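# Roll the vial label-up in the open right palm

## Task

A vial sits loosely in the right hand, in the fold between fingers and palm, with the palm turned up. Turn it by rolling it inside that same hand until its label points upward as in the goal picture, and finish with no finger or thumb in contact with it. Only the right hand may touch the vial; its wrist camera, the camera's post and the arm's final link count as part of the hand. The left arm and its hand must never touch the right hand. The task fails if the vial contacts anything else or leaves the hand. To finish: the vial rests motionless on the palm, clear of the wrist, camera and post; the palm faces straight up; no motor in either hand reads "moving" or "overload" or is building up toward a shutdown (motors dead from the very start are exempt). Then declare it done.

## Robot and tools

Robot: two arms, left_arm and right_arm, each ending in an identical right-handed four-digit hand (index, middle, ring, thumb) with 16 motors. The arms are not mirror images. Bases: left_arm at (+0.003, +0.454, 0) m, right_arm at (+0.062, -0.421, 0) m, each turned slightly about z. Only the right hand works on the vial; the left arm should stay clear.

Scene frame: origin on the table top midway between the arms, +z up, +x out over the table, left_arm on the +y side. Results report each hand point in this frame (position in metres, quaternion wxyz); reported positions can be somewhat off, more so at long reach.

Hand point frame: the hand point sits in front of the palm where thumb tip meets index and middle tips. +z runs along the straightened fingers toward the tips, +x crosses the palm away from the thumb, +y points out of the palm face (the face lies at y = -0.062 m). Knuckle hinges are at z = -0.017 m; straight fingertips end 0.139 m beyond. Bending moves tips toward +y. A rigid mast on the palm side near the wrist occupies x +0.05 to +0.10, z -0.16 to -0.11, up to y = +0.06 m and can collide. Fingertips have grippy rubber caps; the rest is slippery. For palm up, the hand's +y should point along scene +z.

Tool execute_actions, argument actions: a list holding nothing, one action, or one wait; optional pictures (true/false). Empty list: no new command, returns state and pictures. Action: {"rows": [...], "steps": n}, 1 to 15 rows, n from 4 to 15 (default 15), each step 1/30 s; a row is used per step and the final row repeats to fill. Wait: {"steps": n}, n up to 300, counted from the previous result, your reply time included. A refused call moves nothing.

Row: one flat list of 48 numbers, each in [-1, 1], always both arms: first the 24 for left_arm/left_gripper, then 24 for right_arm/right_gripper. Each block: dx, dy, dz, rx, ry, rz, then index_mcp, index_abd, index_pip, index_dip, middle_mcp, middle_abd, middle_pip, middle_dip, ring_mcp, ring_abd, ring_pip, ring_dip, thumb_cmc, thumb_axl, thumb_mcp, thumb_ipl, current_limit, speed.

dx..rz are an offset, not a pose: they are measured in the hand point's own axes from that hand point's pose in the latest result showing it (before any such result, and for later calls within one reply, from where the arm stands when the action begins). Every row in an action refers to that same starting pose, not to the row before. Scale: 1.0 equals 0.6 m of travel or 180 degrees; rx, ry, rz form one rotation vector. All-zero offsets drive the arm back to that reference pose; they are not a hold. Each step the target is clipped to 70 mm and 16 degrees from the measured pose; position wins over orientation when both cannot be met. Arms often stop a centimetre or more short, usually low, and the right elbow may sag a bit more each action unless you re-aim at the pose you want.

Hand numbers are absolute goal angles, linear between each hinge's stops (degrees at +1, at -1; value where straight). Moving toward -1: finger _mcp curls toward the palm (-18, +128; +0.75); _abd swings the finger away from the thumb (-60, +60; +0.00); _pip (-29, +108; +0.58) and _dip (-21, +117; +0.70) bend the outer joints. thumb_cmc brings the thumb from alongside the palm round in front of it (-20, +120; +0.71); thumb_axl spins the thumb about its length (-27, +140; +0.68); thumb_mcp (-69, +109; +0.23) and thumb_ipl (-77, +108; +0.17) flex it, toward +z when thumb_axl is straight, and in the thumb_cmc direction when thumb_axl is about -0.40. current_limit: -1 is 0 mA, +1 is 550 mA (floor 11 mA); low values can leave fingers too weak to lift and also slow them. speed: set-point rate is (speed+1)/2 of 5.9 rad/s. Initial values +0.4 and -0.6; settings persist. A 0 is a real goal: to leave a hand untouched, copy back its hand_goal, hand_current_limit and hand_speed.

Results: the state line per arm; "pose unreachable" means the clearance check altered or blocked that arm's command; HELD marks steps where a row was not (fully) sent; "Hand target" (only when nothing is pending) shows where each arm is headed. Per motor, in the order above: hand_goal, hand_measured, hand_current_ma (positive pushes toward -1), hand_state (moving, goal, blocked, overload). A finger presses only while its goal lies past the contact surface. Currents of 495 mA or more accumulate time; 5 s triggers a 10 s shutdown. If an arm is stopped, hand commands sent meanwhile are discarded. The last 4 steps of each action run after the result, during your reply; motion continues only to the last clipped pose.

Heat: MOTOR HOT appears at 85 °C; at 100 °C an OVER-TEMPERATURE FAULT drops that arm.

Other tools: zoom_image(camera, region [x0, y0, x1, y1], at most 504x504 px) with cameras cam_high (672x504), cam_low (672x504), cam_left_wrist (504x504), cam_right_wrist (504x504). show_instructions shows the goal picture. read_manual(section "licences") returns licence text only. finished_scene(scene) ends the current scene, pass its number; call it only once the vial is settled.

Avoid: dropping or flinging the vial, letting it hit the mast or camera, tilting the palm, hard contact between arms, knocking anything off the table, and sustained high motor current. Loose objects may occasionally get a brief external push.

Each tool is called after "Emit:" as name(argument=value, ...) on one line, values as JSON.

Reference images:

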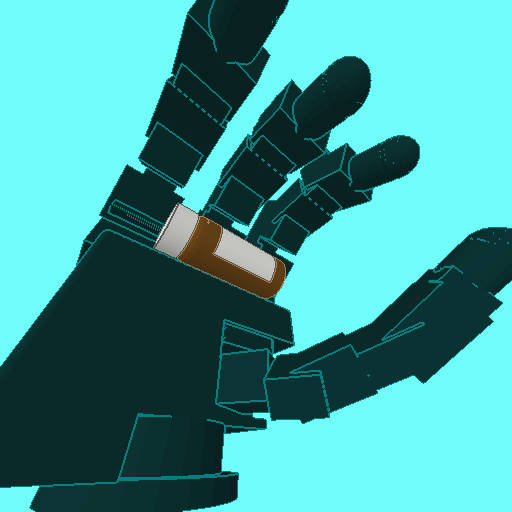

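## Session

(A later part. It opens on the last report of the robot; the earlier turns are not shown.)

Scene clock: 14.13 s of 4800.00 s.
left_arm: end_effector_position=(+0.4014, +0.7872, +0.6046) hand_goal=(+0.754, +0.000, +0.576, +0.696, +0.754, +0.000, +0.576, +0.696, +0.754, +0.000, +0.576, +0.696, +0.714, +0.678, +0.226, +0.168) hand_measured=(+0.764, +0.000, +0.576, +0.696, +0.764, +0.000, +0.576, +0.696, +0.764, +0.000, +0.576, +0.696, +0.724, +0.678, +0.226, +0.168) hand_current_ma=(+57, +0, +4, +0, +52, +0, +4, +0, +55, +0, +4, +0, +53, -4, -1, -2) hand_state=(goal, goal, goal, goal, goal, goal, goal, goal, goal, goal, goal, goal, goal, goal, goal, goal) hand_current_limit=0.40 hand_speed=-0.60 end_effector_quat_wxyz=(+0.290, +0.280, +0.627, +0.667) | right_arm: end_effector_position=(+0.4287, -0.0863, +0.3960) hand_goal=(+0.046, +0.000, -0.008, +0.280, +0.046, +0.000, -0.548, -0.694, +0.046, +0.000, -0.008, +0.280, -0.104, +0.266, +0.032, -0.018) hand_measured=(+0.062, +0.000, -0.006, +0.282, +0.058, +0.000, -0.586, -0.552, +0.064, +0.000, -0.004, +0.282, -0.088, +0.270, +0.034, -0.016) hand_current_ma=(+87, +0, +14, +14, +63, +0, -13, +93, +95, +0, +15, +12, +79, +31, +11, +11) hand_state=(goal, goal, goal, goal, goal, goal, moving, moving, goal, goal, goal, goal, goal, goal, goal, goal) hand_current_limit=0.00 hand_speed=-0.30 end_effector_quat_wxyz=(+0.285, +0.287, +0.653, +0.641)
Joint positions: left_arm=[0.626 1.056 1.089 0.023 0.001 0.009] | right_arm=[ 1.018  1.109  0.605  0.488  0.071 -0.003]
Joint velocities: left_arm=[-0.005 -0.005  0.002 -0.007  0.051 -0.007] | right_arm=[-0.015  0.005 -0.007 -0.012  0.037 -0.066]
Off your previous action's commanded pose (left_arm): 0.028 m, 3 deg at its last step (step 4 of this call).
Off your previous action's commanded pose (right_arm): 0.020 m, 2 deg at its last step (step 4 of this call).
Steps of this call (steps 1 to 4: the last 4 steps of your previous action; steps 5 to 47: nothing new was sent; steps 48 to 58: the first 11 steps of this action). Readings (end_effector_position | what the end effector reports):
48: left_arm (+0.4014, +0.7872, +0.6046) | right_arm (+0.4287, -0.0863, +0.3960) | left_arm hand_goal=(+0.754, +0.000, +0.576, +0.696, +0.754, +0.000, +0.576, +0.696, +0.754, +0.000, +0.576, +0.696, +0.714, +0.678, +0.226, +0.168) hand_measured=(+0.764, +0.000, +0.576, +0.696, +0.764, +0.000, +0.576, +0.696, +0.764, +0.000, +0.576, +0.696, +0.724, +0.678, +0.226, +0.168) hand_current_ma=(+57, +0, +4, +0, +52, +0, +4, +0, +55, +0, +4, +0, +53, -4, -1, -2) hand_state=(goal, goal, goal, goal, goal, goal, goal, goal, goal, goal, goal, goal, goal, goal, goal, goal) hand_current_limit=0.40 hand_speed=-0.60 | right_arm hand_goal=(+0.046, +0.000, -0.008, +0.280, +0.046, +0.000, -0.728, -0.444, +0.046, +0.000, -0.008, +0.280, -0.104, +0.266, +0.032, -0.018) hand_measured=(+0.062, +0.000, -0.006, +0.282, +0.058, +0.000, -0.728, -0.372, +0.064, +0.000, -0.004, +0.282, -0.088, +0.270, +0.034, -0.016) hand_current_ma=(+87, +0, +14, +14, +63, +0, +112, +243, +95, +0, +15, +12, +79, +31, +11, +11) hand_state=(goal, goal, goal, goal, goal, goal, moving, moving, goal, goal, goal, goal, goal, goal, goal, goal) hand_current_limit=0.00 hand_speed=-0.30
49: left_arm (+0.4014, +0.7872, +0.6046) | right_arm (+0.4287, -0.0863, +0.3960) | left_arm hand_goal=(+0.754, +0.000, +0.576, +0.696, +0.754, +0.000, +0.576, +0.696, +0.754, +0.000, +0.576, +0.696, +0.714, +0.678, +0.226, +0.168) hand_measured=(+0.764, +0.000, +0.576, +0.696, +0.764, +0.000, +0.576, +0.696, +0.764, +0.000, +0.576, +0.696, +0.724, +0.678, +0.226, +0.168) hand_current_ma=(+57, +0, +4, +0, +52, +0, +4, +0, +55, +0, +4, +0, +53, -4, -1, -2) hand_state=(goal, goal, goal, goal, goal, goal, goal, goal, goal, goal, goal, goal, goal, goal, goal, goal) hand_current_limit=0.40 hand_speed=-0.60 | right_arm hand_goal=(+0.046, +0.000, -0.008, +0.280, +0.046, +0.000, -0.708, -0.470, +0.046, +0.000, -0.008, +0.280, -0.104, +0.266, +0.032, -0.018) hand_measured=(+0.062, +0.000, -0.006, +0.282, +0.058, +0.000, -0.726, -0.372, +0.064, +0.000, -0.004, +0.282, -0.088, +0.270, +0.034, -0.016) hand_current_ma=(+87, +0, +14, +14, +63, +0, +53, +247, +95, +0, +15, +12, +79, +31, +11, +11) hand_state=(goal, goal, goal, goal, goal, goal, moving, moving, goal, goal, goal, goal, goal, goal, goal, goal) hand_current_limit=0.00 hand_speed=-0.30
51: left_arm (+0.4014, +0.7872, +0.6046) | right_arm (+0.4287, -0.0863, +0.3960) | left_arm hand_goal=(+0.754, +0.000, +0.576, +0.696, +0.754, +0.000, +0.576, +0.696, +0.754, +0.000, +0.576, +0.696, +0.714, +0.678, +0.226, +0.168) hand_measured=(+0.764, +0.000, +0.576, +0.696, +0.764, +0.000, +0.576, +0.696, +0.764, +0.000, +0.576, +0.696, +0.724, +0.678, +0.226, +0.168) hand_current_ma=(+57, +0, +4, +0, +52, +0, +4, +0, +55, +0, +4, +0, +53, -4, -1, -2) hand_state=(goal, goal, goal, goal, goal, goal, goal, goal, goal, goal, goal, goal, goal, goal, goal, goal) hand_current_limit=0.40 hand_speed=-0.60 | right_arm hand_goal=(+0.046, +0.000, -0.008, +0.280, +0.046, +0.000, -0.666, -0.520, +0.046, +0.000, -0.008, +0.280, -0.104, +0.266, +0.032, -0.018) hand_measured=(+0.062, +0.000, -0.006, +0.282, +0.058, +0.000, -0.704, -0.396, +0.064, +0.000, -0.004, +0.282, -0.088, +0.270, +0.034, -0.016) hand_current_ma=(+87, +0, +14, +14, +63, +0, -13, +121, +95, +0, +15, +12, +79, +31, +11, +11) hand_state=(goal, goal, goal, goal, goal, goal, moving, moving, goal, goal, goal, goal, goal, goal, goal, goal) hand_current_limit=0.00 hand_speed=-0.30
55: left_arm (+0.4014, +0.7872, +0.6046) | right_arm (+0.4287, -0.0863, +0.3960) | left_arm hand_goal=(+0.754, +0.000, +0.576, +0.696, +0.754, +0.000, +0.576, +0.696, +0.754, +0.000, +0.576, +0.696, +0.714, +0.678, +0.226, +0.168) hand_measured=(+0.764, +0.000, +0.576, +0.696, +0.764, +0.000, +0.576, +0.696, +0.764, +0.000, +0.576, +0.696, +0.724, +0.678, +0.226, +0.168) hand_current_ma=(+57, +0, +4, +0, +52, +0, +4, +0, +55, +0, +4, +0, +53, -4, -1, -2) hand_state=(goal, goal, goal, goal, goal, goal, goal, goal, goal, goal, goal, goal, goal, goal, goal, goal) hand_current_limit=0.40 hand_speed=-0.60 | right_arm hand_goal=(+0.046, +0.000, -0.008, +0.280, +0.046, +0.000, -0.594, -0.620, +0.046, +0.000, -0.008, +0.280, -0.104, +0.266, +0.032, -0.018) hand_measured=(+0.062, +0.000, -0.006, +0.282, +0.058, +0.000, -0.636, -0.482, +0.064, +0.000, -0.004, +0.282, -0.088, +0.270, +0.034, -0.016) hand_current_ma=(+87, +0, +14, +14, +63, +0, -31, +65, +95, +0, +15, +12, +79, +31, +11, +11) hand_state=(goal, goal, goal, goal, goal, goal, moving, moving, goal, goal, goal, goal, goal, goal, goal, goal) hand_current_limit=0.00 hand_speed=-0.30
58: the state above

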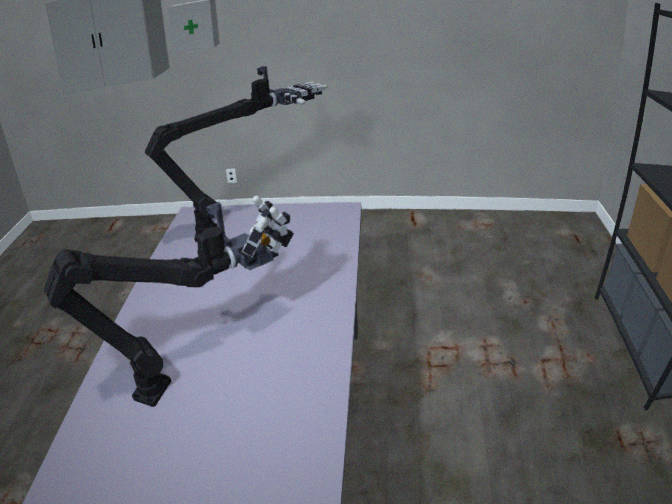

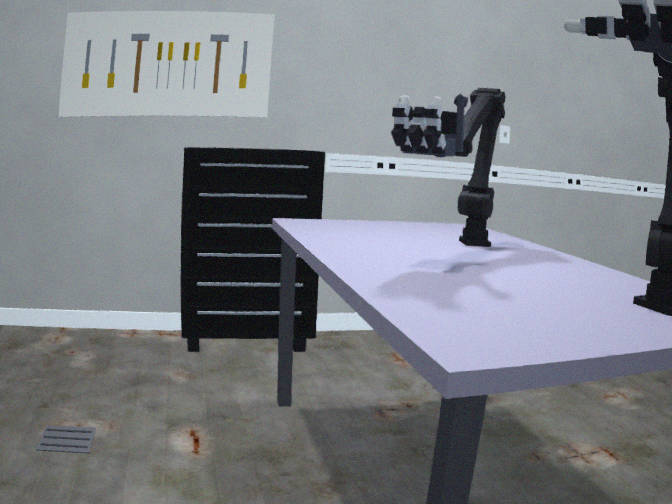

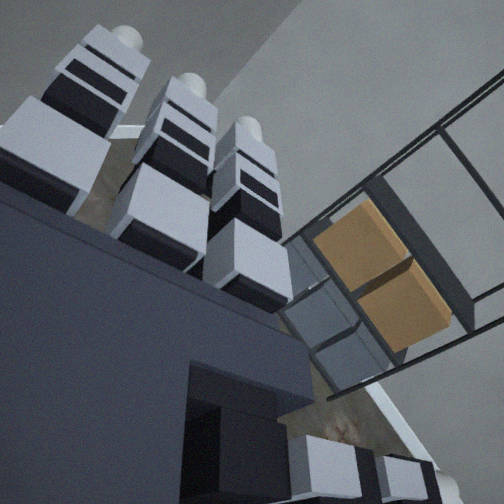

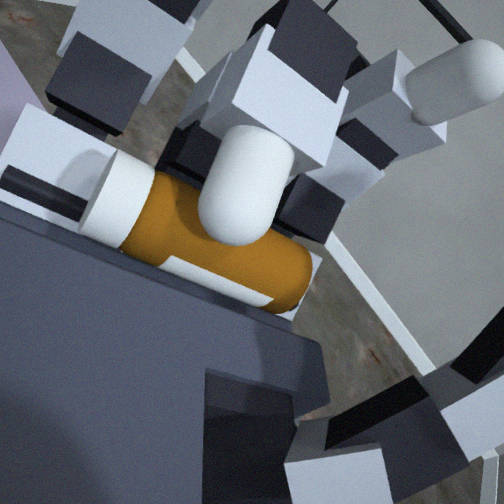

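Emit:
execute_actions(actions=[{"steps": 10}], pictures=true)

Scene clock: 14.47 s of 4800.00 s.
left_arm: end_effector_position=(+0.4014, +0.7872, +0.6046) hand_goal=(+0.754, +0.000, +0.576, +0.696, +0.754, +0.000, +0.576, +0.696, +0.754, +0.000, +0.576, +0.696, +0.714, +0.678, +0.226, +0.168) hand_measured=(+0.764, +0.000, +0.576, +0.696, +0.764, +0.000, +0.576, +0.696, +0.764, +0.000, +0.576, +0.696, +0.724, +0.678, +0.226, +0.168) hand_current_ma=(+57, +0, +4, +0, +52, +0, +4, +0, +55, +0, +4, +0, +53, -4, -1, -2) hand_state=(goal, goal, goal, goal, goal, goal, goal, goal, goal, goal, goal, goal, goal, goal, goal, goal) hand_current_limit=0.40 hand_speed=-0.60 end_effector_quat_wxyz=(+0.290, +0.280, +0.627, +0.667) | right_arm: end_effector_position=(+0.4287, -0.0863, +0.3960) hand_goal=(+0.046, +0.000, -0.008, +0.280, +0.046, +0.000, -0.534, -0.720, +0.046, +0.000, -0.008, +0.280, -0.104, +0.266, +0.032, -0.018) hand_measured=(+0.062, +0.000, -0.006, +0.282, +0.058, +0.000, -0.516, -0.650, +0.064, +0.000, -0.004, +0.282, -0.088, +0.270, +0.034, -0.016) hand_current_ma=(+87, +0, +14, +14, +63, +0, +98, +274, +95, +0, +15, +12, +79, +31, +11, +11) hand_state=(goal, goal, goal, goal, goal, goal, goal, blocked, goal, goal, goal, goal, goal, goal, goal, goal) hand_current_limit=0.00 hand_speed=-0.30 end_effector_quat_wxyz=(+0.285, +0.287, +0.653, +0.641)
Joint positions: left_arm=[0.626 1.056 1.089 0.023 0.001 0.009] | right_arm=[ 1.018  1.109  0.605  0.488  0.071 -0.003]
Joint velocities: left_arm=[ 0.005 -0.015  0.007 -0.007 -0.066  0.037] | right_arm=[-0.005 -0.005 -0.007 -0.007  0.037  0.037]
Hand target (left_arm): +0.395, +0.782, +0.631; +0.296, +0.272, +0.611, +0.682
Hand target (right_arm): +0.430, -0.086, +0.416; +0.290, +0.281, +0.640, +0.653
Off the commanded pose (left_arm): 0.028 m, 3 deg.
Off the commanded pose (right_arm): 0.020 m, 2 deg.
Kept back: nothing.
Steps of this call (steps 1 to 4: the last 4 steps of your previous action; steps 5 to 10: nothing new was sent). Readings (end_effector_position | what the end effector reports):
1: left_arm (+0.4014, +0.7872, +0.6046) | right_arm (+0.4287, -0.0863, +0.3960) | left_arm hand_goal=(+0.754, +0.000, +0.576, +0.696, +0.754, +0.000, +0.576, +0.696, +0.754, +0.000, +0.576, +0.696, +0.714, +0.678, +0.226, +0.168) hand_measured=(+0.764, +0.000, +0.576, +0.696, +0.764, +0.000, +0.576, +0.696, +0.764, +0.000, +0.576, +0.696, +0.724, +0.678, +0.226, +0.168) hand_current_ma=(+57, +0, +4, +0, +52, +0, +4, +0, +55, +0, +4, +0, +53, -4, -1, -2) hand_state=(goal, goal, goal, goal, goal, goal, goal, goal, goal, goal, goal, goal, goal, goal, goal, goal) hand_current_limit=0.40 hand_speed=-0.60 | right_arm hand_goal=(+0.046, +0.000, -0.008, +0.280, +0.046, +0.000, -0.534, -0.720, +0.046, +0.000, -0.008, +0.280, -0.104, +0.266, +0.032, -0.018) hand_measured=(+0.062, +0.000, -0.006, +0.282, +0.058, +0.000, -0.570, -0.572, +0.064, +0.000, -0.004, +0.282, -0.088, +0.270, +0.034, -0.016) hand_current_ma=(+87, +0, +14, +14, +63, +0, -12, +91, +95, +0, +15, +12, +79, +31, +11, +11) hand_state=(goal, goal, goal, goal, goal, goal, moving, moving, goal, goal, goal, goal, goal, goal, goal, goal) hand_current_limit=0.00 hand_speed=-0.30
2: left_arm (+0.4014, +0.7872, +0.6046) | right_arm (+0.4287, -0.0863, +0.3960) | left_arm hand_goal=(+0.754, +0.000, +0.576, +0.696, +0.754, +0.000, +0.576, +0.696, +0.754, +0.000, +0.576, +0.696, +0.714, +0.678, +0.226, +0.168) hand_measured=(+0.764, +0.000, +0.576, +0.696, +0.764, +0.000, +0.576, +0.696, +0.764, +0.000, +0.576, +0.696, +0.724, +0.678, +0.226, +0.168) hand_current_ma=(+57, +0, +4, +0, +52, +0, +4, +0, +55, +0, +4, +0, +53, -4, -1, -2) hand_state=(goal, goal, goal, goal, goal, goal, goal, goal, goal, goal, goal, goal, goal, goal, goal, goal) hand_current_limit=0.40 hand_speed=-0.60 | right_arm hand_goal=(+0.046, +0.000, -0.008, +0.280, +0.046, +0.000, -0.534, -0.720, +0.046, +0.000, -0.008, +0.280, -0.104, +0.266, +0.032, -0.018) hand_measured=(+0.062, +0.000, -0.006, +0.282, +0.058, +0.000, -0.554, -0.594, +0.064, +0.000, -0.004, +0.282, -0.088, +0.270, +0.034, -0.016) hand_current_ma=(+87, +0, +14, +14, +63, +0, -7, +91, +95, +0, +15, +12, +79, +31, +11, +11) hand_state=(goal, goal, goal, goal, goal, goal, moving, moving, goal, goal, goal, goal, goal, goal, goal, goal) hand_current_limit=0.00 hand_speed=-0.30
4: left_arm (+0.4014, +0.7872, +0.6046) | right_arm (+0.4287, -0.0863, +0.3960) | left_arm hand_goal=(+0.754, +0.000, +0.576, +0.696, +0.754, +0.000, +0.576, +0.696, +0.754, +0.000, +0.576, +0.696, +0.714, +0.678, +0.226, +0.168) hand_measured=(+0.764, +0.000, +0.576, +0.696, +0.764, +0.000, +0.576, +0.696, +0.764, +0.000, +0.576, +0.696, +0.724, +0.678, +0.226, +0.168) hand_current_ma=(+57, +0, +4, +0, +52, +0, +4, +0, +55, +0, +4, +0, +53, -4, -1, -2) hand_state=(goal, goal, goal, goal, goal, goal, goal, goal, goal, goal, goal, goal, goal, goal, goal, goal) hand_current_limit=0.40 hand_speed=-0.60 | right_arm hand_goal=(+0.046, +0.000, -0.008, +0.280, +0.046, +0.000, -0.534, -0.720, +0.046, +0.000, -0.008, +0.280, -0.104, +0.266, +0.032, -0.018) hand_measured=(+0.062, +0.000, -0.006, +0.282, +0.058, +0.000, -0.530, -0.630, +0.064, +0.000, -0.004, +0.282, -0.088, +0.270, +0.034, -0.016) hand_current_ma=(+87, +0, +14, +14, +63, +0, +68, +174, +95, +0, +15, +12, +79, +31, +11, +11) hand_state=(goal, goal, goal, goal, goal, goal, moving, moving, goal, goal, goal, goal, goal, goal, goal, goal) hand_current_limit=0.00 hand_speed=-0.30
8: left_arm (+0.4014, +0.7872, +0.6046) | right_arm (+0.4287, -0.0863, +0.3960) | left_arm hand_goal=(+0.754, +0.000, +0.576, +0.696, +0.754, +0.000, +0.576, +0.696, +0.754, +0.000, +0.576, +0.696, +0.714, +0.678, +0.226, +0.168) hand_measured=(+0.764, +0.000, +0.576, +0.696, +0.764, +0.000, +0.576, +0.696, +0.764, +0.000, +0.576, +0.696, +0.724, +0.678, +0.226, +0.168) hand_current_ma=(+57, +0, +4, +0, +52, +0, +4, +0, +55, +0, +4, +0, +53, -4, -1, -2) hand_state=(goal, goal, goal, goal, goal, goal, goal, goal, goal, goal, goal, goal, goal, goal, goal, goal) hand_current_limit=0.40 hand_speed=-0.60 | right_arm hand_goal=(+0.046, +0.000, -0.008, +0.280, +0.046, +0.000, -0.534, -0.720, +0.046, +0.000, -0.008, +0.280, -0.104, +0.266, +0.032, -0.018) hand_measured=(+0.062, +0.000, -0.006, +0.282, +0.058, +0.000, -0.516, -0.648, +0.064, +0.000, -0.004, +0.282, -0.088, +0.270, +0.034, -0.016) hand_current_ma=(+87, +0, +14, +14, +63, +0, +98, +271, +95, +0, +15, +12, +79, +31, +11, +11) hand_state=(goal, goal, goal, goal, goal, goal, moving, moving, goal, goal, goal, goal, goal, goal, goal, goal) hand_current_limit=0.00 hand_speed=-0.30
10: the state above

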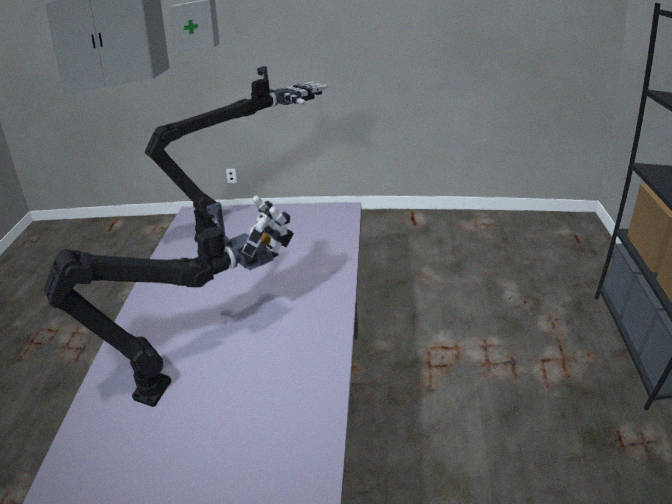

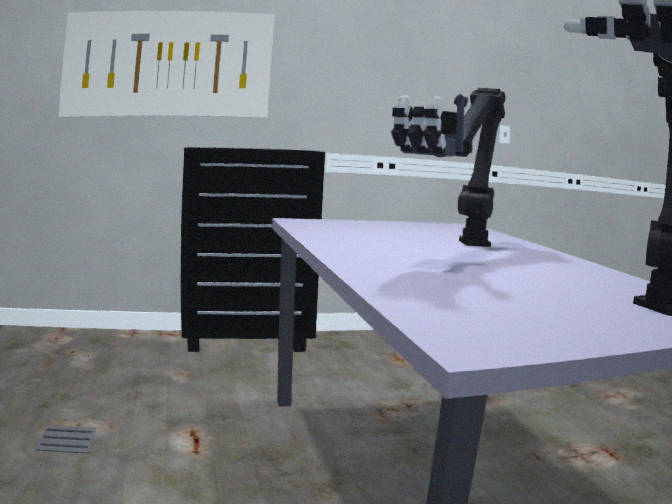

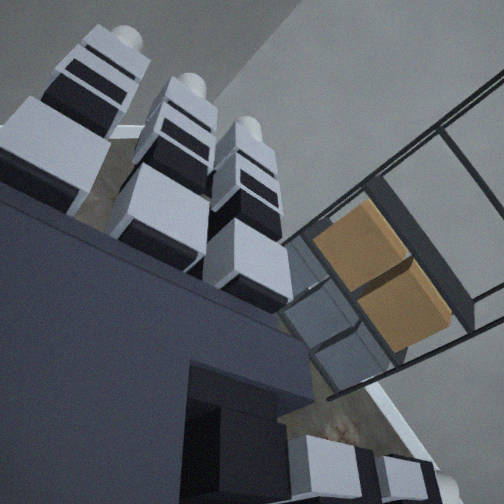

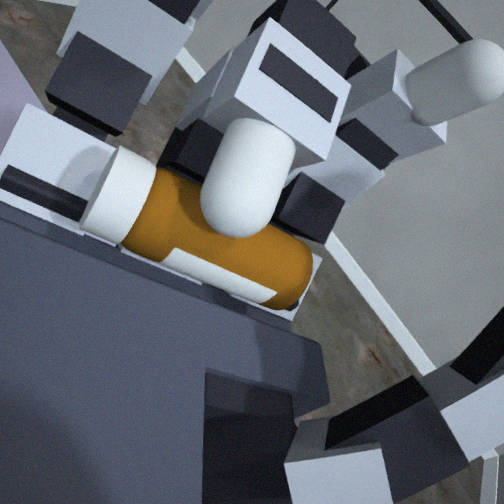

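Emit:
zoom_image(camera="cam_right_wrist", region=[40, 100, 340, 350])

Region (40, 100, 340, 350) of cam_right_wrist's 504x504 image, scaled by 1.680, with more detail than that image has.

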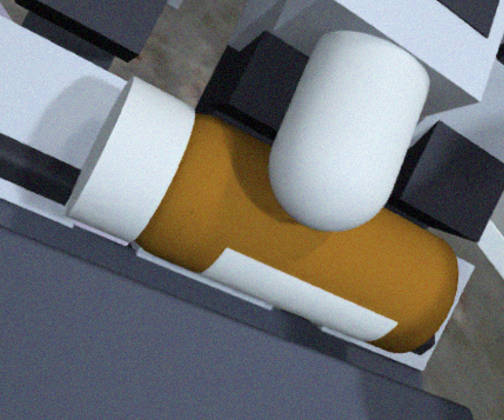

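Emit:
execute_actions(actions=[{"rows": [
[0,0.046,-0.010,-0.016,0,0,0.754,0,0.576,0.696,0.754,0,0.576,0.696,0.754,0,0.576,0.696,0.714,0.678,0.226,0.168,0.4,-0.6,0,0.033,0.0025,-0.0124,0,0,0.046,0,-0.008,0.28,0.046,0,-0.534,-0.97,0.046,0,-0.008,0.28,-0.104,0.266,0.032,-0.018,0.0,0.8],
[0,0.046,-0.010,-0.016,0,0,0.754,0,0.576,0.696,0.754,0,0.576,0.696,0.754,0,0.576,0.696,0.714,0.678,0.226,0.168,0.4,-0.6,0,0.033,0.0025,-0.0124,0,0,0.046,0,-0.008,0.28,0.046,0,-0.534,-0.97,0.046,0,-0.008,0.28,-0.104,0.266,0.032,-0.018,0.0,0.8],
[0,0.046,-0.010,-0.016,0,0,0.754,0,0.576,0.696,0.754,0,0.576,0.696,0.754,0,0.576,0.696,0.714,0.678,0.226,0.168,0.4,-0.6,0,0.033,0.0025,-0.0124,0,0,0.046,0,-0.008,0.28,0.046,0,-0.41,-0.97,0.046,0,-0.008,0.28,-0.104,0.266,0.032,-0.018,0.0,-0.85]
], "steps": 15}], pictures=true)

Scene clock: 49.93 s of 4800.00 s.
left_arm: end_effector_position=(+0.4014, +0.7872, +0.6046) hand_goal=(+0.754, +0.000, +0.576, +0.696, +0.754, +0.000, +0.576, +0.696, +0.754, +0.000, +0.576, +0.696, +0.714, +0.678, +0.226, +0.168) hand_measured=(+0.764, +0.000, +0.576, +0.696, +0.764, +0.000, +0.576, +0.696, +0.764, +0.000, +0.576, +0.696, +0.724, +0.678, +0.226, +0.168) hand_current_ma=(+57, +0, +4, +0, +52, +0, +4, +0, +55, +0, +4, +0, +53, -4, -1, -2) hand_state=(goal, goal, goal, goal, goal, goal, goal, goal, goal, goal, goal, goal, goal, goal, goal, goal) hand_current_limit=0.40 hand_speed=-0.60 end_effector_quat_wxyz=(+0.290, +0.280, +0.627, +0.667) | right_arm: end_effector_position=(+0.4287, -0.0863, +0.3960) hand_goal=(+0.046, +0.000, -0.008, +0.280, +0.046, +0.000, -0.410, -0.970, +0.046, +0.000, -0.008, +0.280, -0.104, +0.266, +0.032, -0.018) hand_measured=(+0.062, +0.000, -0.006, +0.282, +0.058, +0.000, -0.444, -0.716, +0.064, +0.000, -0.004, +0.282, -0.088, +0.270, +0.034, -0.016) hand_current_ma=(+87, +0, +14, +14, +63, +0, +26, +172, +95, +0, +15, +12, +79, +31, +11, +11) hand_state=(goal, goal, goal, goal, goal, goal, moving, moving, goal, goal, goal, goal, goal, goal, goal, goal) hand_current_limit=0.00 hand_speed=-0.85 end_effector_quat_wxyz=(+0.285, +0.287, +0.653, +0.641)
Joint positions: left_arm=[0.626 1.056 1.089 0.023 0.001 0.009] | right_arm=[ 1.018  1.109  0.605  0.488  0.071 -0.003]
Joint velocities: left_arm=[-0.015 -0.005 -0.002  0.007  0.022  0.051] | right_arm=[ 0.005 -0.005 -0.017 -0.002  0.081 -0.066]
Steps of this call (steps 1 to 90: nothing new was sent; then 32.10 s passed at rest; steps 91 to 101: the first 11 steps of this action). Readings (end_effector_position | what the end effector reports):
91: left_arm (+0.4014, +0.7872, +0.6046) | right_arm (+0.4287, -0.0863, +0.3960) | left_arm hand_goal=(+0.754, +0.000, +0.576, +0.696, +0.754, +0.000, +0.576, +0.696, +0.754, +0.000, +0.576, +0.696, +0.714, +0.678, +0.226, +0.168) hand_measured=(+0.764, +0.000, +0.576, +0.696, +0.764, +0.000, +0.576, +0.696, +0.764, +0.000, +0.576, +0.696, +0.724, +0.678, +0.226, +0.168) hand_current_ma=(+57, +0, +4, +0, +52, +0, +4, +0, +55, +0, +4, +0, +53, -4, -1, -2) hand_state=(goal, goal, goal, goal, goal, goal, goal, goal, goal, goal, goal, goal, goal, goal, goal, goal) hand_current_limit=0.40 hand_speed=-0.60 | right_arm hand_goal=(+0.046, +0.000, -0.008, +0.280, +0.046, +0.000, -0.534, -0.970, +0.046, +0.000, -0.008, +0.280, -0.104, +0.266, +0.032, -0.018) hand_measured=(+0.062, +0.000, -0.006, +0.282, +0.058, +0.000, -0.514, -0.650, +0.064, +0.000, -0.004, +0.282, -0.088, +0.270, +0.034, -0.016) hand_current_ma=(+87, +0, +14, +14, +63, +0, +98, +275, +95, +0, +15, +12, +79, +31, +11, +11) hand_state=(goal, goal, goal, goal, goal, goal, goal, moving, goal, goal, goal, goal, goal, goal, goal, goal) hand_current_limit=0.00 hand_speed=0.80
92: left_arm (+0.4014, +0.7872, +0.6046) | right_arm (+0.4287, -0.0863, +0.3960) | left_arm hand_goal=(+0.754, +0.000, +0.576, +0.696, +0.754, +0.000, +0.576, +0.696, +0.754, +0.000, +0.576, +0.696, +0.714, +0.678, +0.226, +0.168) hand_measured=(+0.764, +0.000, +0.576, +0.696, +0.764, +0.000, +0.576, +0.696, +0.764, +0.000, +0.576, +0.696, +0.724, +0.678, +0.226, +0.168) hand_current_ma=(+57, +0, +4, +0, +52, +0, +4, +0, +55, +0, +4, +0, +53, -4, -1, -2) hand_state=(goal, goal, goal, goal, goal, goal, goal, goal, goal, goal, goal, goal, goal, goal, goal, goal) hand_current_limit=0.40 hand_speed=-0.60 | right_arm hand_goal=(+0.046, +0.000, -0.008, +0.280, +0.046, +0.000, -0.534, -0.970, +0.046, +0.000, -0.008, +0.280, -0.104, +0.266, +0.032, -0.018) hand_measured=(+0.062, +0.000, -0.006, +0.282, +0.058, +0.000, -0.514, -0.650, +0.064, +0.000, -0.004, +0.282, -0.088, +0.270, +0.034, -0.016) hand_current_ma=(+87, +0, +14, +14, +63, +0, +98, +275, +95, +0, +15, +12, +79, +31, +11, +11) hand_state=(goal, goal, goal, goal, goal, goal, goal, blocked, goal, goal, goal, goal, goal, goal, goal, goal) hand_current_limit=0.00 hand_speed=0.80
94: left_arm (+0.4014, +0.7872, +0.6046) | right_arm (+0.4287, -0.0863, +0.3960) | left_arm hand_goal=(+0.754, +0.000, +0.576, +0.696, +0.754, +0.000, +0.576, +0.696, +0.754, +0.000, +0.576, +0.696, +0.714, +0.678, +0.226, +0.168) hand_measured=(+0.764, +0.000, +0.576, +0.696, +0.764, +0.000, +0.576, +0.696, +0.764, +0.000, +0.576, +0.696, +0.724, +0.678, +0.226, +0.168) hand_current_ma=(+57, +0, +4, +0, +52, +0, +4, +0, +55, +0, +4, +0, +53, -4, -1, -2) hand_state=(goal, goal, goal, goal, goal, goal, goal, goal, goal, goal, goal, goal, goal, goal, goal, goal) hand_current_limit=0.40 hand_speed=-0.60 | right_arm hand_goal=(+0.046, +0.000, -0.008, +0.280, +0.046, +0.000, -0.410, -0.970, +0.046, +0.000, -0.008, +0.280, -0.104, +0.266, +0.032, -0.018) hand_measured=(+0.062, +0.000, -0.006, +0.282, +0.058, +0.000, -0.514, -0.650, +0.064, +0.000, -0.004, +0.282, -0.088, +0.270, +0.034, -0.016) hand_current_ma=(+87, +0, +14, +14, +63, +0, +65, +267, +95, +0, +15, +12, +79, +31, +11, +11) hand_state=(goal, goal, goal, goal, goal, goal, moving, moving, goal, goal, goal, goal, goal, goal, goal, goal) hand_current_limit=0.00 hand_speed=-0.85
98: left_arm (+0.4014, +0.7872, +0.6046) | right_arm (+0.4287, -0.0863, +0.3960) | left_arm hand_goal=(+0.754, +0.000, +0.576, +0.696, +0.754, +0.000, +0.576, +0.696, +0.754, +0.000, +0.576, +0.696, +0.714, +0.678, +0.226, +0.168) hand_measured=(+0.764, +0.000, +0.576, +0.696, +0.764, +0.000, +0.576, +0.696, +0.764, +0.000, +0.576, +0.696, +0.724, +0.678, +0.226, +0.168) hand_current_ma=(+57, +0, +4, +0, +52, +0, +4, +0, +55, +0, +4, +0, +53, -4, -1, -2) hand_state=(goal, goal, goal, goal, goal, goal, goal, goal, goal, goal, goal, goal, goal, goal, goal, goal) hand_current_limit=0.40 hand_speed=-0.60 | right_arm hand_goal=(+0.046, +0.000, -0.008, +0.280, +0.046, +0.000, -0.410, -0.970, +0.046, +0.000, -0.008, +0.280, -0.104, +0.266, +0.032, -0.018) hand_measured=(+0.062, +0.000, -0.006, +0.282, +0.058, +0.000, -0.480, -0.682, +0.064, +0.000, -0.004, +0.282, -0.088, +0.270, +0.034, -0.016) hand_current_ma=(+87, +0, +14, +14, +63, +0, +27, +176, +95, +0, +15, +12, +79, +31, +11, +11) hand_state=(goal, goal, goal, goal, goal, goal, moving, moving, goal, goal, goal, goal, goal, goal, goal, goal) hand_current_limit=0.00 hand_speed=-0.85
101: the state above

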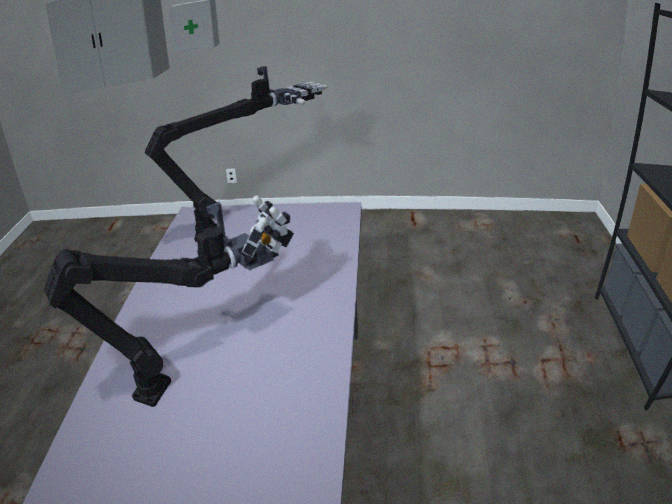

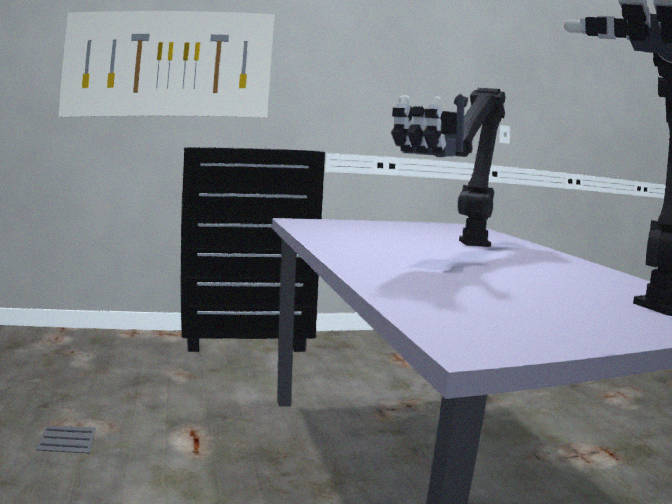

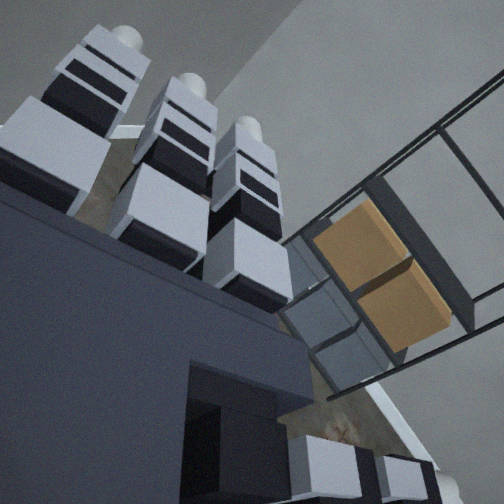

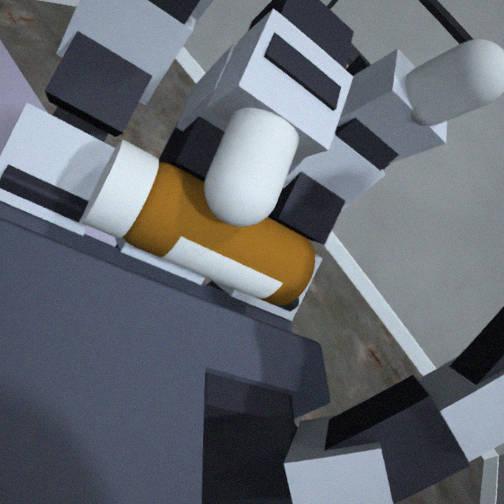

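Emit:
execute_actions(actions=[{"rows": [
[0,0.046,-0.010,-0.016,0,0,0.754,0,0.576,0.696,0.754,0,0.576,0.696,0.754,0,0.576,0.696,0.714,0.678,0.226,0.168,0.4,-0.6,0,0.033,0.0025,-0.0124,0,0,0.046,0,-0.008,0.28,0.046,0,-0.98,-0.77,0.046,0,-0.008,0.28,-0.104,0.266,0.032,-0.018,0.1,0.8],
[0,0.046,-0.010,-0.016,0,0,0.754,0,0.576,0.696,0.754,0,0.576,0.696,0.754,0,0.576,0.696,0.714,0.678,0.226,0.168,0.4,-0.6,0,0.033,0.0025,-0.0124,0,0,0.046,0,-0.008,0.28,0.046,0,-0.98,-0.77,0.046,0,-0.008,0.28,-0.104,0.266,0.032,-0.018,0.1,0.8],
[0,0.046,-0.010,-0.016,0,0,0.754,0,0.576,0.696,0.754,0,0.576,0.696,0.754,0,0.576,0.696,0.714,0.678,0.226,0.168,0.4,-0.6,0,0.033,0.0025,-0.0124,0,0,0.046,0,-0.008,0.28,0.046,0,-0.98,-0.35,0.046,0,-0.008,0.28,-0.104,0.266,0.032,-0.018,0.1,-0.76]
], "steps": 15}])

Emit:
execute_actions(actions=[{"steps": 14}], pictures=true)

Scene clock: 52.03 s of 4800.00 s.
left_arm: end_effector_position=(+0.4014, +0.7872, +0.6046) hand_goal=(+0.754, +0.000, +0.576, +0.696, +0.754, +0.000, +0.576, +0.696, +0.754, +0.000, +0.576, +0.696, +0.714, +0.678, +0.226, +0.168) hand_measured=(+0.764, +0.000, +0.576, +0.696, +0.764, +0.000, +0.576, +0.696, +0.764, +0.000, +0.576, +0.696, +0.724, +0.678, +0.226, +0.168) hand_current_ma=(+57, +0, +4, +0, +52, +0, +4, +0, +55, +0, +4, +0, +53, -4, -1, -2) hand_state=(goal, goal, goal, goal, goal, goal, goal, goal, goal, goal, goal, goal, goal, goal, goal, goal) hand_current_limit=0.40 hand_speed=-0.60 end_effector_quat_wxyz=(+0.290, +0.280, +0.627, +0.667) | right_arm: end_effector_position=(+0.4287, -0.0863, +0.3960) hand_goal=(+0.046, +0.000, -0.008, +0.280, +0.046, +0.000, -0.980, -0.350, +0.046, +0.000, -0.008, +0.280, -0.104, +0.266, +0.032, -0.018) hand_measured=(+0.062, +0.000, -0.006, +0.282, +0.058, +0.000, -0.528, -0.632, +0.064, +0.000, -0.004, +0.282, -0.088, +0.270, +0.034, -0.016) hand_current_ma=(+87, +0, +14, +14, +63, +0, +148, +19, +95, +0, +15, +12, +79, +31, +11, +11) hand_state=(goal, goal, goal, goal, goal, goal, moving, moving, goal, goal, goal, goal, goal, goal, goal, goal) hand_current_limit=0.10 hand_speed=-0.76 end_effector_quat_wxyz=(+0.285, +0.287, +0.653, +0.641)
Joint positions: left_arm=[0.626 1.056 1.089 0.023 0.001 0.009] | right_arm=[ 1.018  1.109  0.605  0.488  0.071 -0.003]
Joint velocities: left_arm=[-0.005 -0.015  0.007  0.002  0.022 -0.022] | right_arm=[-0.005  0.005 -0.002 -0.002 -0.022  0.037]
Off your previous action's commanded pose (left_arm): 0.028 m, 3 deg at its last step (step 4 of this call).
Off your previous action's commanded pose (right_arm): 0.020 m, 2 deg at its last step (step 4 of this call).
Steps of this call (steps 1 to 4: the last 4 steps of your previous action; steps 5 to 52: nothing new was sent; steps 53 to 63: the first 11 steps of this action). Readings (end_effector_position | what the end effector reports):
53: left_arm (+0.4014, +0.7872, +0.6046) | right_arm (+0.4287, -0.0863, +0.3960) | left_arm hand_goal=(+0.754, +0.000, +0.576, +0.696, +0.754, +0.000, +0.576, +0.696, +0.754, +0.000, +0.576, +0.696, +0.714, +0.678, +0.226, +0.168) hand_measured=(+0.764, +0.000, +0.576, +0.696, +0.764, +0.000, +0.576, +0.696, +0.764, +0.000, +0.576, +0.696, +0.724, +0.678, +0.226, +0.168) hand_current_ma=(+57, +0, +4, +0, +52, +0, +4, +0, +55, +0, +4, +0, +53, -4, -1, -2) hand_state=(goal, goal, goal, goal, goal, goal, goal, goal, goal, goal, goal, goal, goal, goal, goal, goal) hand_current_limit=0.40 hand_speed=-0.60 | right_arm hand_goal=(+0.046, +0.000, -0.008, +0.280, +0.046, +0.000, -0.980, -0.770, +0.046, +0.000, -0.008, +0.280, -0.104, +0.266, +0.032, -0.018) hand_measured=(+0.062, +0.000, -0.006, +0.282, +0.058, +0.000, -0.392, -0.770, +0.064, +0.000, -0.004, +0.282, -0.088, +0.270, +0.034, -0.016) hand_current_ma=(+87, +0, +14, +14, +63, +0, +91, +275, +95, +0, +15, +12, +79, +31, +11, +11) hand_state=(goal, goal, goal, goal, goal, goal, moving, moving, goal, goal, goal, goal, goal, goal, goal, goal) hand_current_limit=0.10 hand_speed=0.80
54: left_arm (+0.4014, +0.7872, +0.6046) | right_arm (+0.4287, -0.0863, +0.3960) | left_arm hand_goal=(+0.754, +0.000, +0.576, +0.696, +0.754, +0.000, +0.576, +0.696, +0.754, +0.000, +0.576, +0.696, +0.714, +0.678, +0.226, +0.168) hand_measured=(+0.764, +0.000, +0.576, +0.696, +0.764, +0.000, +0.576, +0.696, +0.764, +0.000, +0.576, +0.696, +0.724, +0.678, +0.226, +0.168) hand_current_ma=(+57, +0, +4, +0, +52, +0, +4, +0, +55, +0, +4, +0, +53, -4, -1, -2) hand_state=(goal, goal, goal, goal, goal, goal, goal, goal, goal, goal, goal, goal, goal, goal, goal, goal) hand_current_limit=0.40 hand_speed=-0.60 | right_arm hand_goal=(+0.046, +0.000, -0.008, +0.280, +0.046, +0.000, -0.980, -0.770, +0.046, +0.000, -0.008, +0.280, -0.104, +0.266, +0.032, -0.018) hand_measured=(+0.062, +0.000, -0.006, +0.282, +0.058, +0.000, -0.394, -0.770, +0.064, +0.000, -0.004, +0.282, -0.088, +0.270, +0.034, -0.016) hand_current_ma=(+87, +0, +14, +14, +63, +0, +271, +37, +95, +0, +15, +12, +79, +31, +11, +11) hand_state=(goal, goal, goal, goal, goal, goal, moving, moving, goal, goal, goal, goal, goal, goal, goal, goal) hand_current_limit=0.10 hand_speed=0.80
56: left_arm (+0.4014, +0.7872, +0.6046) | right_arm (+0.4287, -0.0863, +0.3960) | left_arm hand_goal=(+0.754, +0.000, +0.576, +0.696, +0.754, +0.000, +0.576, +0.696, +0.754, +0.000, +0.576, +0.696, +0.714, +0.678, +0.226, +0.168) hand_measured=(+0.764, +0.000, +0.576, +0.696, +0.764, +0.000, +0.576, +0.696, +0.764, +0.000, +0.576, +0.696, +0.724, +0.678, +0.226, +0.168) hand_current_ma=(+57, +0, +4, +0, +52, +0, +4, +0, +55, +0, +4, +0, +53, -4, -1, -2) hand_state=(goal, goal, goal, goal, goal, goal, goal, goal, goal, goal, goal, goal, goal, goal, goal, goal) hand_current_limit=0.40 hand_speed=-0.60 | right_arm hand_goal=(+0.046, +0.000, -0.008, +0.280, +0.046, +0.000, -0.980, -0.350, +0.046, +0.000, -0.008, +0.280, -0.104, +0.266, +0.032, -0.018) hand_measured=(+0.062, +0.000, -0.006, +0.282, +0.058, +0.000, -0.414, -0.748, +0.064, +0.000, -0.004, +0.282, -0.088, +0.270, +0.034, -0.016) hand_current_ma=(+87, +0, +14, +14, +63, +0, +237, +64, +95, +0, +15, +12, +79, +31, +11, +11) hand_state=(goal, goal, goal, goal, goal, goal, moving, moving, goal, goal, goal, goal, goal, goal, goal, goal) hand_current_limit=0.10 hand_speed=-0.76
60: left_arm (+0.4014, +0.7872, +0.6046) | right_arm (+0.4287, -0.0863, +0.3960) | left_arm hand_goal=(+0.754, +0.000, +0.576, +0.696, +0.754, +0.000, +0.576, +0.696, +0.754, +0.000, +0.576, +0.696, +0.714, +0.678, +0.226, +0.168) hand_measured=(+0.764, +0.000, +0.576, +0.696, +0.764, +0.000, +0.576, +0.696, +0.764, +0.000, +0.576, +0.696, +0.724, +0.678, +0.226, +0.168) hand_current_ma=(+57, +0, +4, +0, +52, +0, +4, +0, +55, +0, +4, +0, +53, -4, -1, -2) hand_state=(goal, goal, goal, goal, goal, goal, goal, goal, goal, goal, goal, goal, goal, goal, goal, goal) hand_current_limit=0.40 hand_speed=-0.60 | right_arm hand_goal=(+0.046, +0.000, -0.008, +0.280, +0.046, +0.000, -0.980, -0.350, +0.046, +0.000, -0.008, +0.280, -0.104, +0.266, +0.032, -0.018) hand_measured=(+0.062, +0.000, -0.006, +0.282, +0.058, +0.000, -0.474, -0.688, +0.064, +0.000, -0.004, +0.282, -0.088, +0.270, +0.034, -0.016) hand_current_ma=(+87, +0, +14, +14, +63, +0, +146, +24, +95, +0, +15, +12, +79, +31, +11, +11) hand_state=(goal, goal, goal, goal, goal, goal, moving, moving, goal, goal, goal, goal, goal, goal, goal, goal) hand_current_limit=0.10 hand_speed=-0.76
63: the state above

Scene clock: 52.50 s of 4800.00 s.
left_arm: end_effector_position=(+0.4014, +0.7872, +0.6046) hand_goal=(+0.754, +0.000, +0.576, +0.696, +0.754, +0.000, +0.576, +0.696, +0.754, +0.000, +0.576, +0.696, +0.714, +0.678, +0.226, +0.168) hand_measured=(+0.764, +0.000, +0.576, +0.696, +0.764, +0.000, +0.576, +0.696, +0.764, +0.000, +0.576, +0.696, +0.724, +0.678, +0.226, +0.168) hand_current_ma=(+57, +0, +4, +0, +52, +0, +4, +0, +55, +0, +4, +0, +53, -4, -1, -2) hand_state=(goal, goal, goal, goal, goal, goal, goal, goal, goal, goal, goal, goal, goal, goal, goal, goal) hand_current_limit=0.40 hand_speed=-0.60 end_effector_quat_wxyz=(+0.290, +0.280, +0.627, +0.667) | right_arm: end_effector_position=(+0.4287, -0.0863, +0.3960) hand_goal=(+0.046, +0.000, -0.008, +0.280, +0.046, +0.000, -0.980, -0.350, +0.046, +0.000, -0.008, +0.280, -0.104, +0.266, +0.032, -0.018) hand_measured=(+0.062, +0.000, -0.006, +0.282, +0.058, +0.000, -0.736, -0.360, +0.064, +0.000, -0.004, +0.282, -0.088, +0.270, +0.034, -0.016) hand_current_ma=(+87, +0, +14, +14, +63, +0, +179, +51, +95, +0, +15, +12, +79, +31, +11, +11) hand_state=(goal, goal, goal, goal, goal, goal, moving, moving, goal, goal, goal, goal, goal, goal, goal, goal) hand_current_limit=0.10 hand_speed=-0.76 end_effector_quat_wxyz=(+0.285, +0.287, +0.653, +0.641)
Joint positions: left_arm=[0.626 1.056 1.089 0.023 0.001 0.009] | right_arm=[ 1.018  1.109  0.605  0.488  0.071 -0.003]
Joint velocities: left_arm=[-0.015 -0.015  0.007  0.012 -0.051 -0.022] | right_arm=[-0.015 -0.005 -0.002 -0.007 -0.022  0.022]
Hand target (left_arm): +0.395, +0.782, +0.631; +0.296, +0.272, +0.611, +0.682
Hand target (right_arm): +0.430, -0.086, +0.416; +0.290, +0.281, +0.640, +0.653
Off the commanded pose (left_arm): 0.028 m, 3 deg.
Off the commanded pose (right_arm): 0.020 m, 2 deg.
Kept back: nothing.
Steps of this call (steps 1 to 4: the last 4 steps of your previous action; steps 5 to 14: nothing new was sent). Readings (end_effector_position | what the end effector reports):
1: left_arm (+0.4014, +0.7872, +0.6046) | right_arm (+0.4287, -0.0863, +0.3960) | left_arm hand_goal=(+0.754, +0.000, +0.576, +0.696, +0.754, +0.000, +0.576, +0.696, +0.754, +0.000, +0.576, +0.696, +0.714, +0.678, +0.226, +0.168) hand_measured=(+0.764, +0.000, +0.576, +0.696, +0.764, +0.000, +0.576, +0.696, +0.764, +0.000, +0.576, +0.696, +0.724, +0.678, +0.226, +0.168) hand_current_ma=(+57, +0, +4, +0, +52, +0, +4, +0, +55, +0, +4, +0, +53, -4, -1, -2) hand_state=(goal, goal, goal, goal, goal, goal, goal, goal, goal, goal, goal, goal, goal, goal, goal, goal) hand_current_limit=0.40 hand_speed=-0.60 | right_arm hand_goal=(+0.046, +0.000, -0.008, +0.280, +0.046, +0.000, -0.980, -0.350, +0.046, +0.000, -0.008, +0.280, -0.104, +0.266, +0.032, -0.018) hand_measured=(+0.062, +0.000, -0.006, +0.282, +0.058, +0.000, -0.544, -0.614, +0.064, +0.000, -0.004, +0.282, -0.088, +0.270, +0.034, -0.016) hand_current_ma=(+87, +0, +14, +14, +63, +0, +185, +21, +95, +0, +15, +12, +79, +31, +11, +11) hand_state=(goal, goal, goal, goal, goal, goal, moving, moving, goal, goal, goal, goal, goal, goal, goal, goal) hand_current_limit=0.10 hand_speed=-0.76
2: left_arm (+0.4014, +0.7872, +0.6046) | right_arm (+0.4287, -0.0863, +0.3960) | left_arm hand_goal=(+0.754, +0.000, +0.576, +0.696, +0.754, +0.000, +0.576, +0.696, +0.754, +0.000, +0.576, +0.696, +0.714, +0.678, +0.226, +0.168) hand_measured=(+0.764, +0.000, +0.576, +0.696, +0.764, +0.000, +0.576, +0.696, +0.764, +0.000, +0.576, +0.696, +0.724, +0.678, +0.226, +0.168) hand_current_ma=(+57, +0, +4, +0, +52, +0, +4, +0, +55, +0, +4, +0, +53, -4, -1, -2) hand_state=(goal, goal, goal, goal, goal, goal, goal, goal, goal, goal, goal, goal, goal, goal, goal, goal) hand_current_limit=0.40 hand_speed=-0.60 | right_arm hand_goal=(+0.046, +0.000, -0.008, +0.280, +0.046, +0.000, -0.980, -0.350, +0.046, +0.000, -0.008, +0.280, -0.104, +0.266, +0.032, -0.018) hand_measured=(+0.062, +0.000, -0.006, +0.282, +0.058, +0.000, -0.558, -0.594, +0.064, +0.000, -0.004, +0.282, -0.088, +0.270, +0.034, -0.016) hand_current_ma=(+87, +0, +14, +14, +63, +0, +182, +25, +95, +0, +15, +12, +79, +31, +11, +11) hand_state=(goal, goal, goal, goal, goal, goal, moving, moving, goal, goal, goal, goal, goal, goal, goal, goal) hand_current_limit=0.10 hand_speed=-0.76
4: left_arm (+0.4014, +0.7872, +0.6046) | right_arm (+0.4287, -0.0863, +0.3960) | left_arm hand_goal=(+0.754, +0.000, +0.576, +0.696, +0.754, +0.000, +0.576, +0.696, +0.754, +0.000, +0.576, +0.696, +0.714, +0.678, +0.226, +0.168) hand_measured=(+0.764, +0.000, +0.576, +0.696, +0.764, +0.000, +0.576, +0.696, +0.764, +0.000, +0.576, +0.696, +0.724, +0.678, +0.226, +0.168) hand_current_ma=(+57, +0, +4, +0, +52, +0, +4, +0, +55, +0, +4, +0, +53, -4, -1, -2) hand_state=(goal, goal, goal, goal, goal, goal, goal, goal, goal, goal, goal, goal, goal, goal, goal, goal) hand_current_limit=0.40 hand_speed=-0.60 | right_arm hand_goal=(+0.046, +0.000, -0.008, +0.280, +0.046, +0.000, -0.980, -0.350, +0.046, +0.000, -0.008, +0.280, -0.104, +0.266, +0.032, -0.018) hand_measured=(+0.062, +0.000, -0.006, +0.282, +0.058, +0.000, -0.588, -0.554, +0.064, +0.000, -0.004, +0.282, -0.088, +0.270, +0.034, -0.016) hand_current_ma=(+87, +0, +14, +14, +63, +0, +177, +22, +95, +0, +15, +12, +79, +31, +11, +11) hand_state=(goal, goal, goal, goal, goal, goal, moving, moving, goal, goal, goal, goal, goal, goal, goal, goal) hand_current_limit=0.10 hand_speed=-0.76
8: left_arm (+0.4014, +0.7872, +0.6046) | right_arm (+0.4287, -0.0863, +0.3960) | left_arm hand_goal=(+0.754, +0.000, +0.576, +0.696, +0.754, +0.000, +0.576, +0.696, +0.754, +0.000, +0.576, +0.696, +0.714, +0.678, +0.226, +0.168) hand_measured=(+0.764, +0.000, +0.576, +0.696, +0.764, +0.000, +0.576, +0.696, +0.764, +0.000, +0.576, +0.696, +0.724, +0.678, +0.226, +0.168) hand_current_ma=(+57, +0, +4, +0, +52, +0, +4, +0, +55, +0, +4, +0, +53, -4, -1, -2) hand_state=(goal, goal, goal, goal, goal, goal, goal, goal, goal, goal, goal, goal, goal, goal, goal, goal) hand_current_limit=0.40 hand_speed=-0.60 | right_arm hand_goal=(+0.046, +0.000, -0.008, +0.280, +0.046, +0.000, -0.980, -0.350, +0.046, +0.000, -0.008, +0.280, -0.104, +0.266, +0.032, -0.018) hand_measured=(+0.062, +0.000, -0.006, +0.282, +0.058, +0.000, -0.646, -0.476, +0.064, +0.000, -0.004, +0.282, -0.088, +0.270, +0.034, -0.016) hand_current_ma=(+87, +0, +14, +14, +63, +0, +174, +22, +95, +0, +15, +12, +79, +31, +11, +11) hand_state=(goal, goal, goal, goal, goal, goal, moving, moving, goal, goal, goal, goal, goal, goal, goal, goal) hand_current_limit=0.10 hand_speed=-0.76
14: the state above

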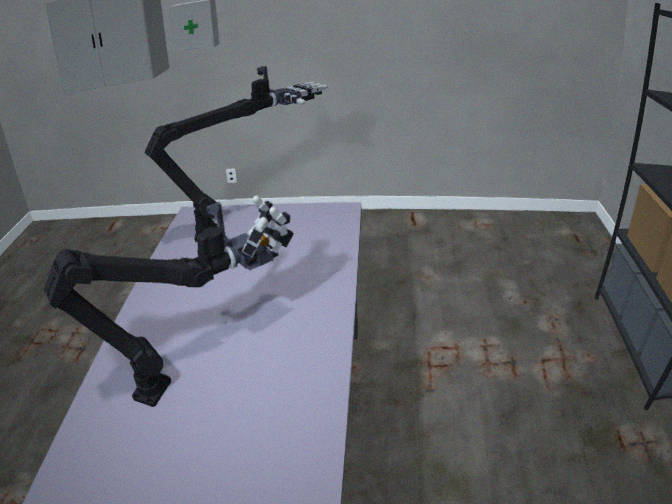

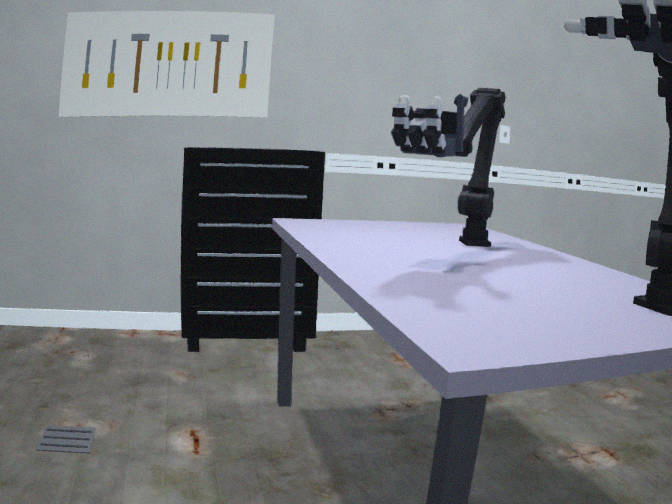

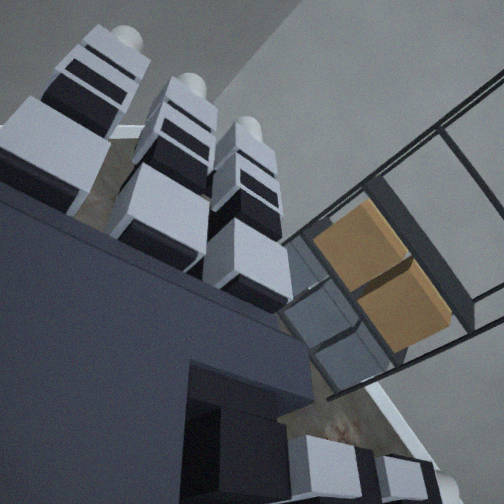

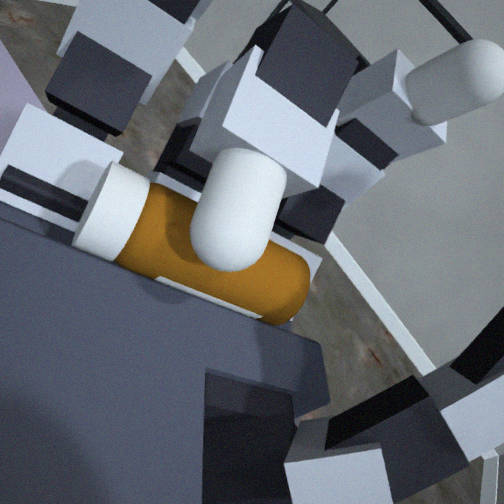

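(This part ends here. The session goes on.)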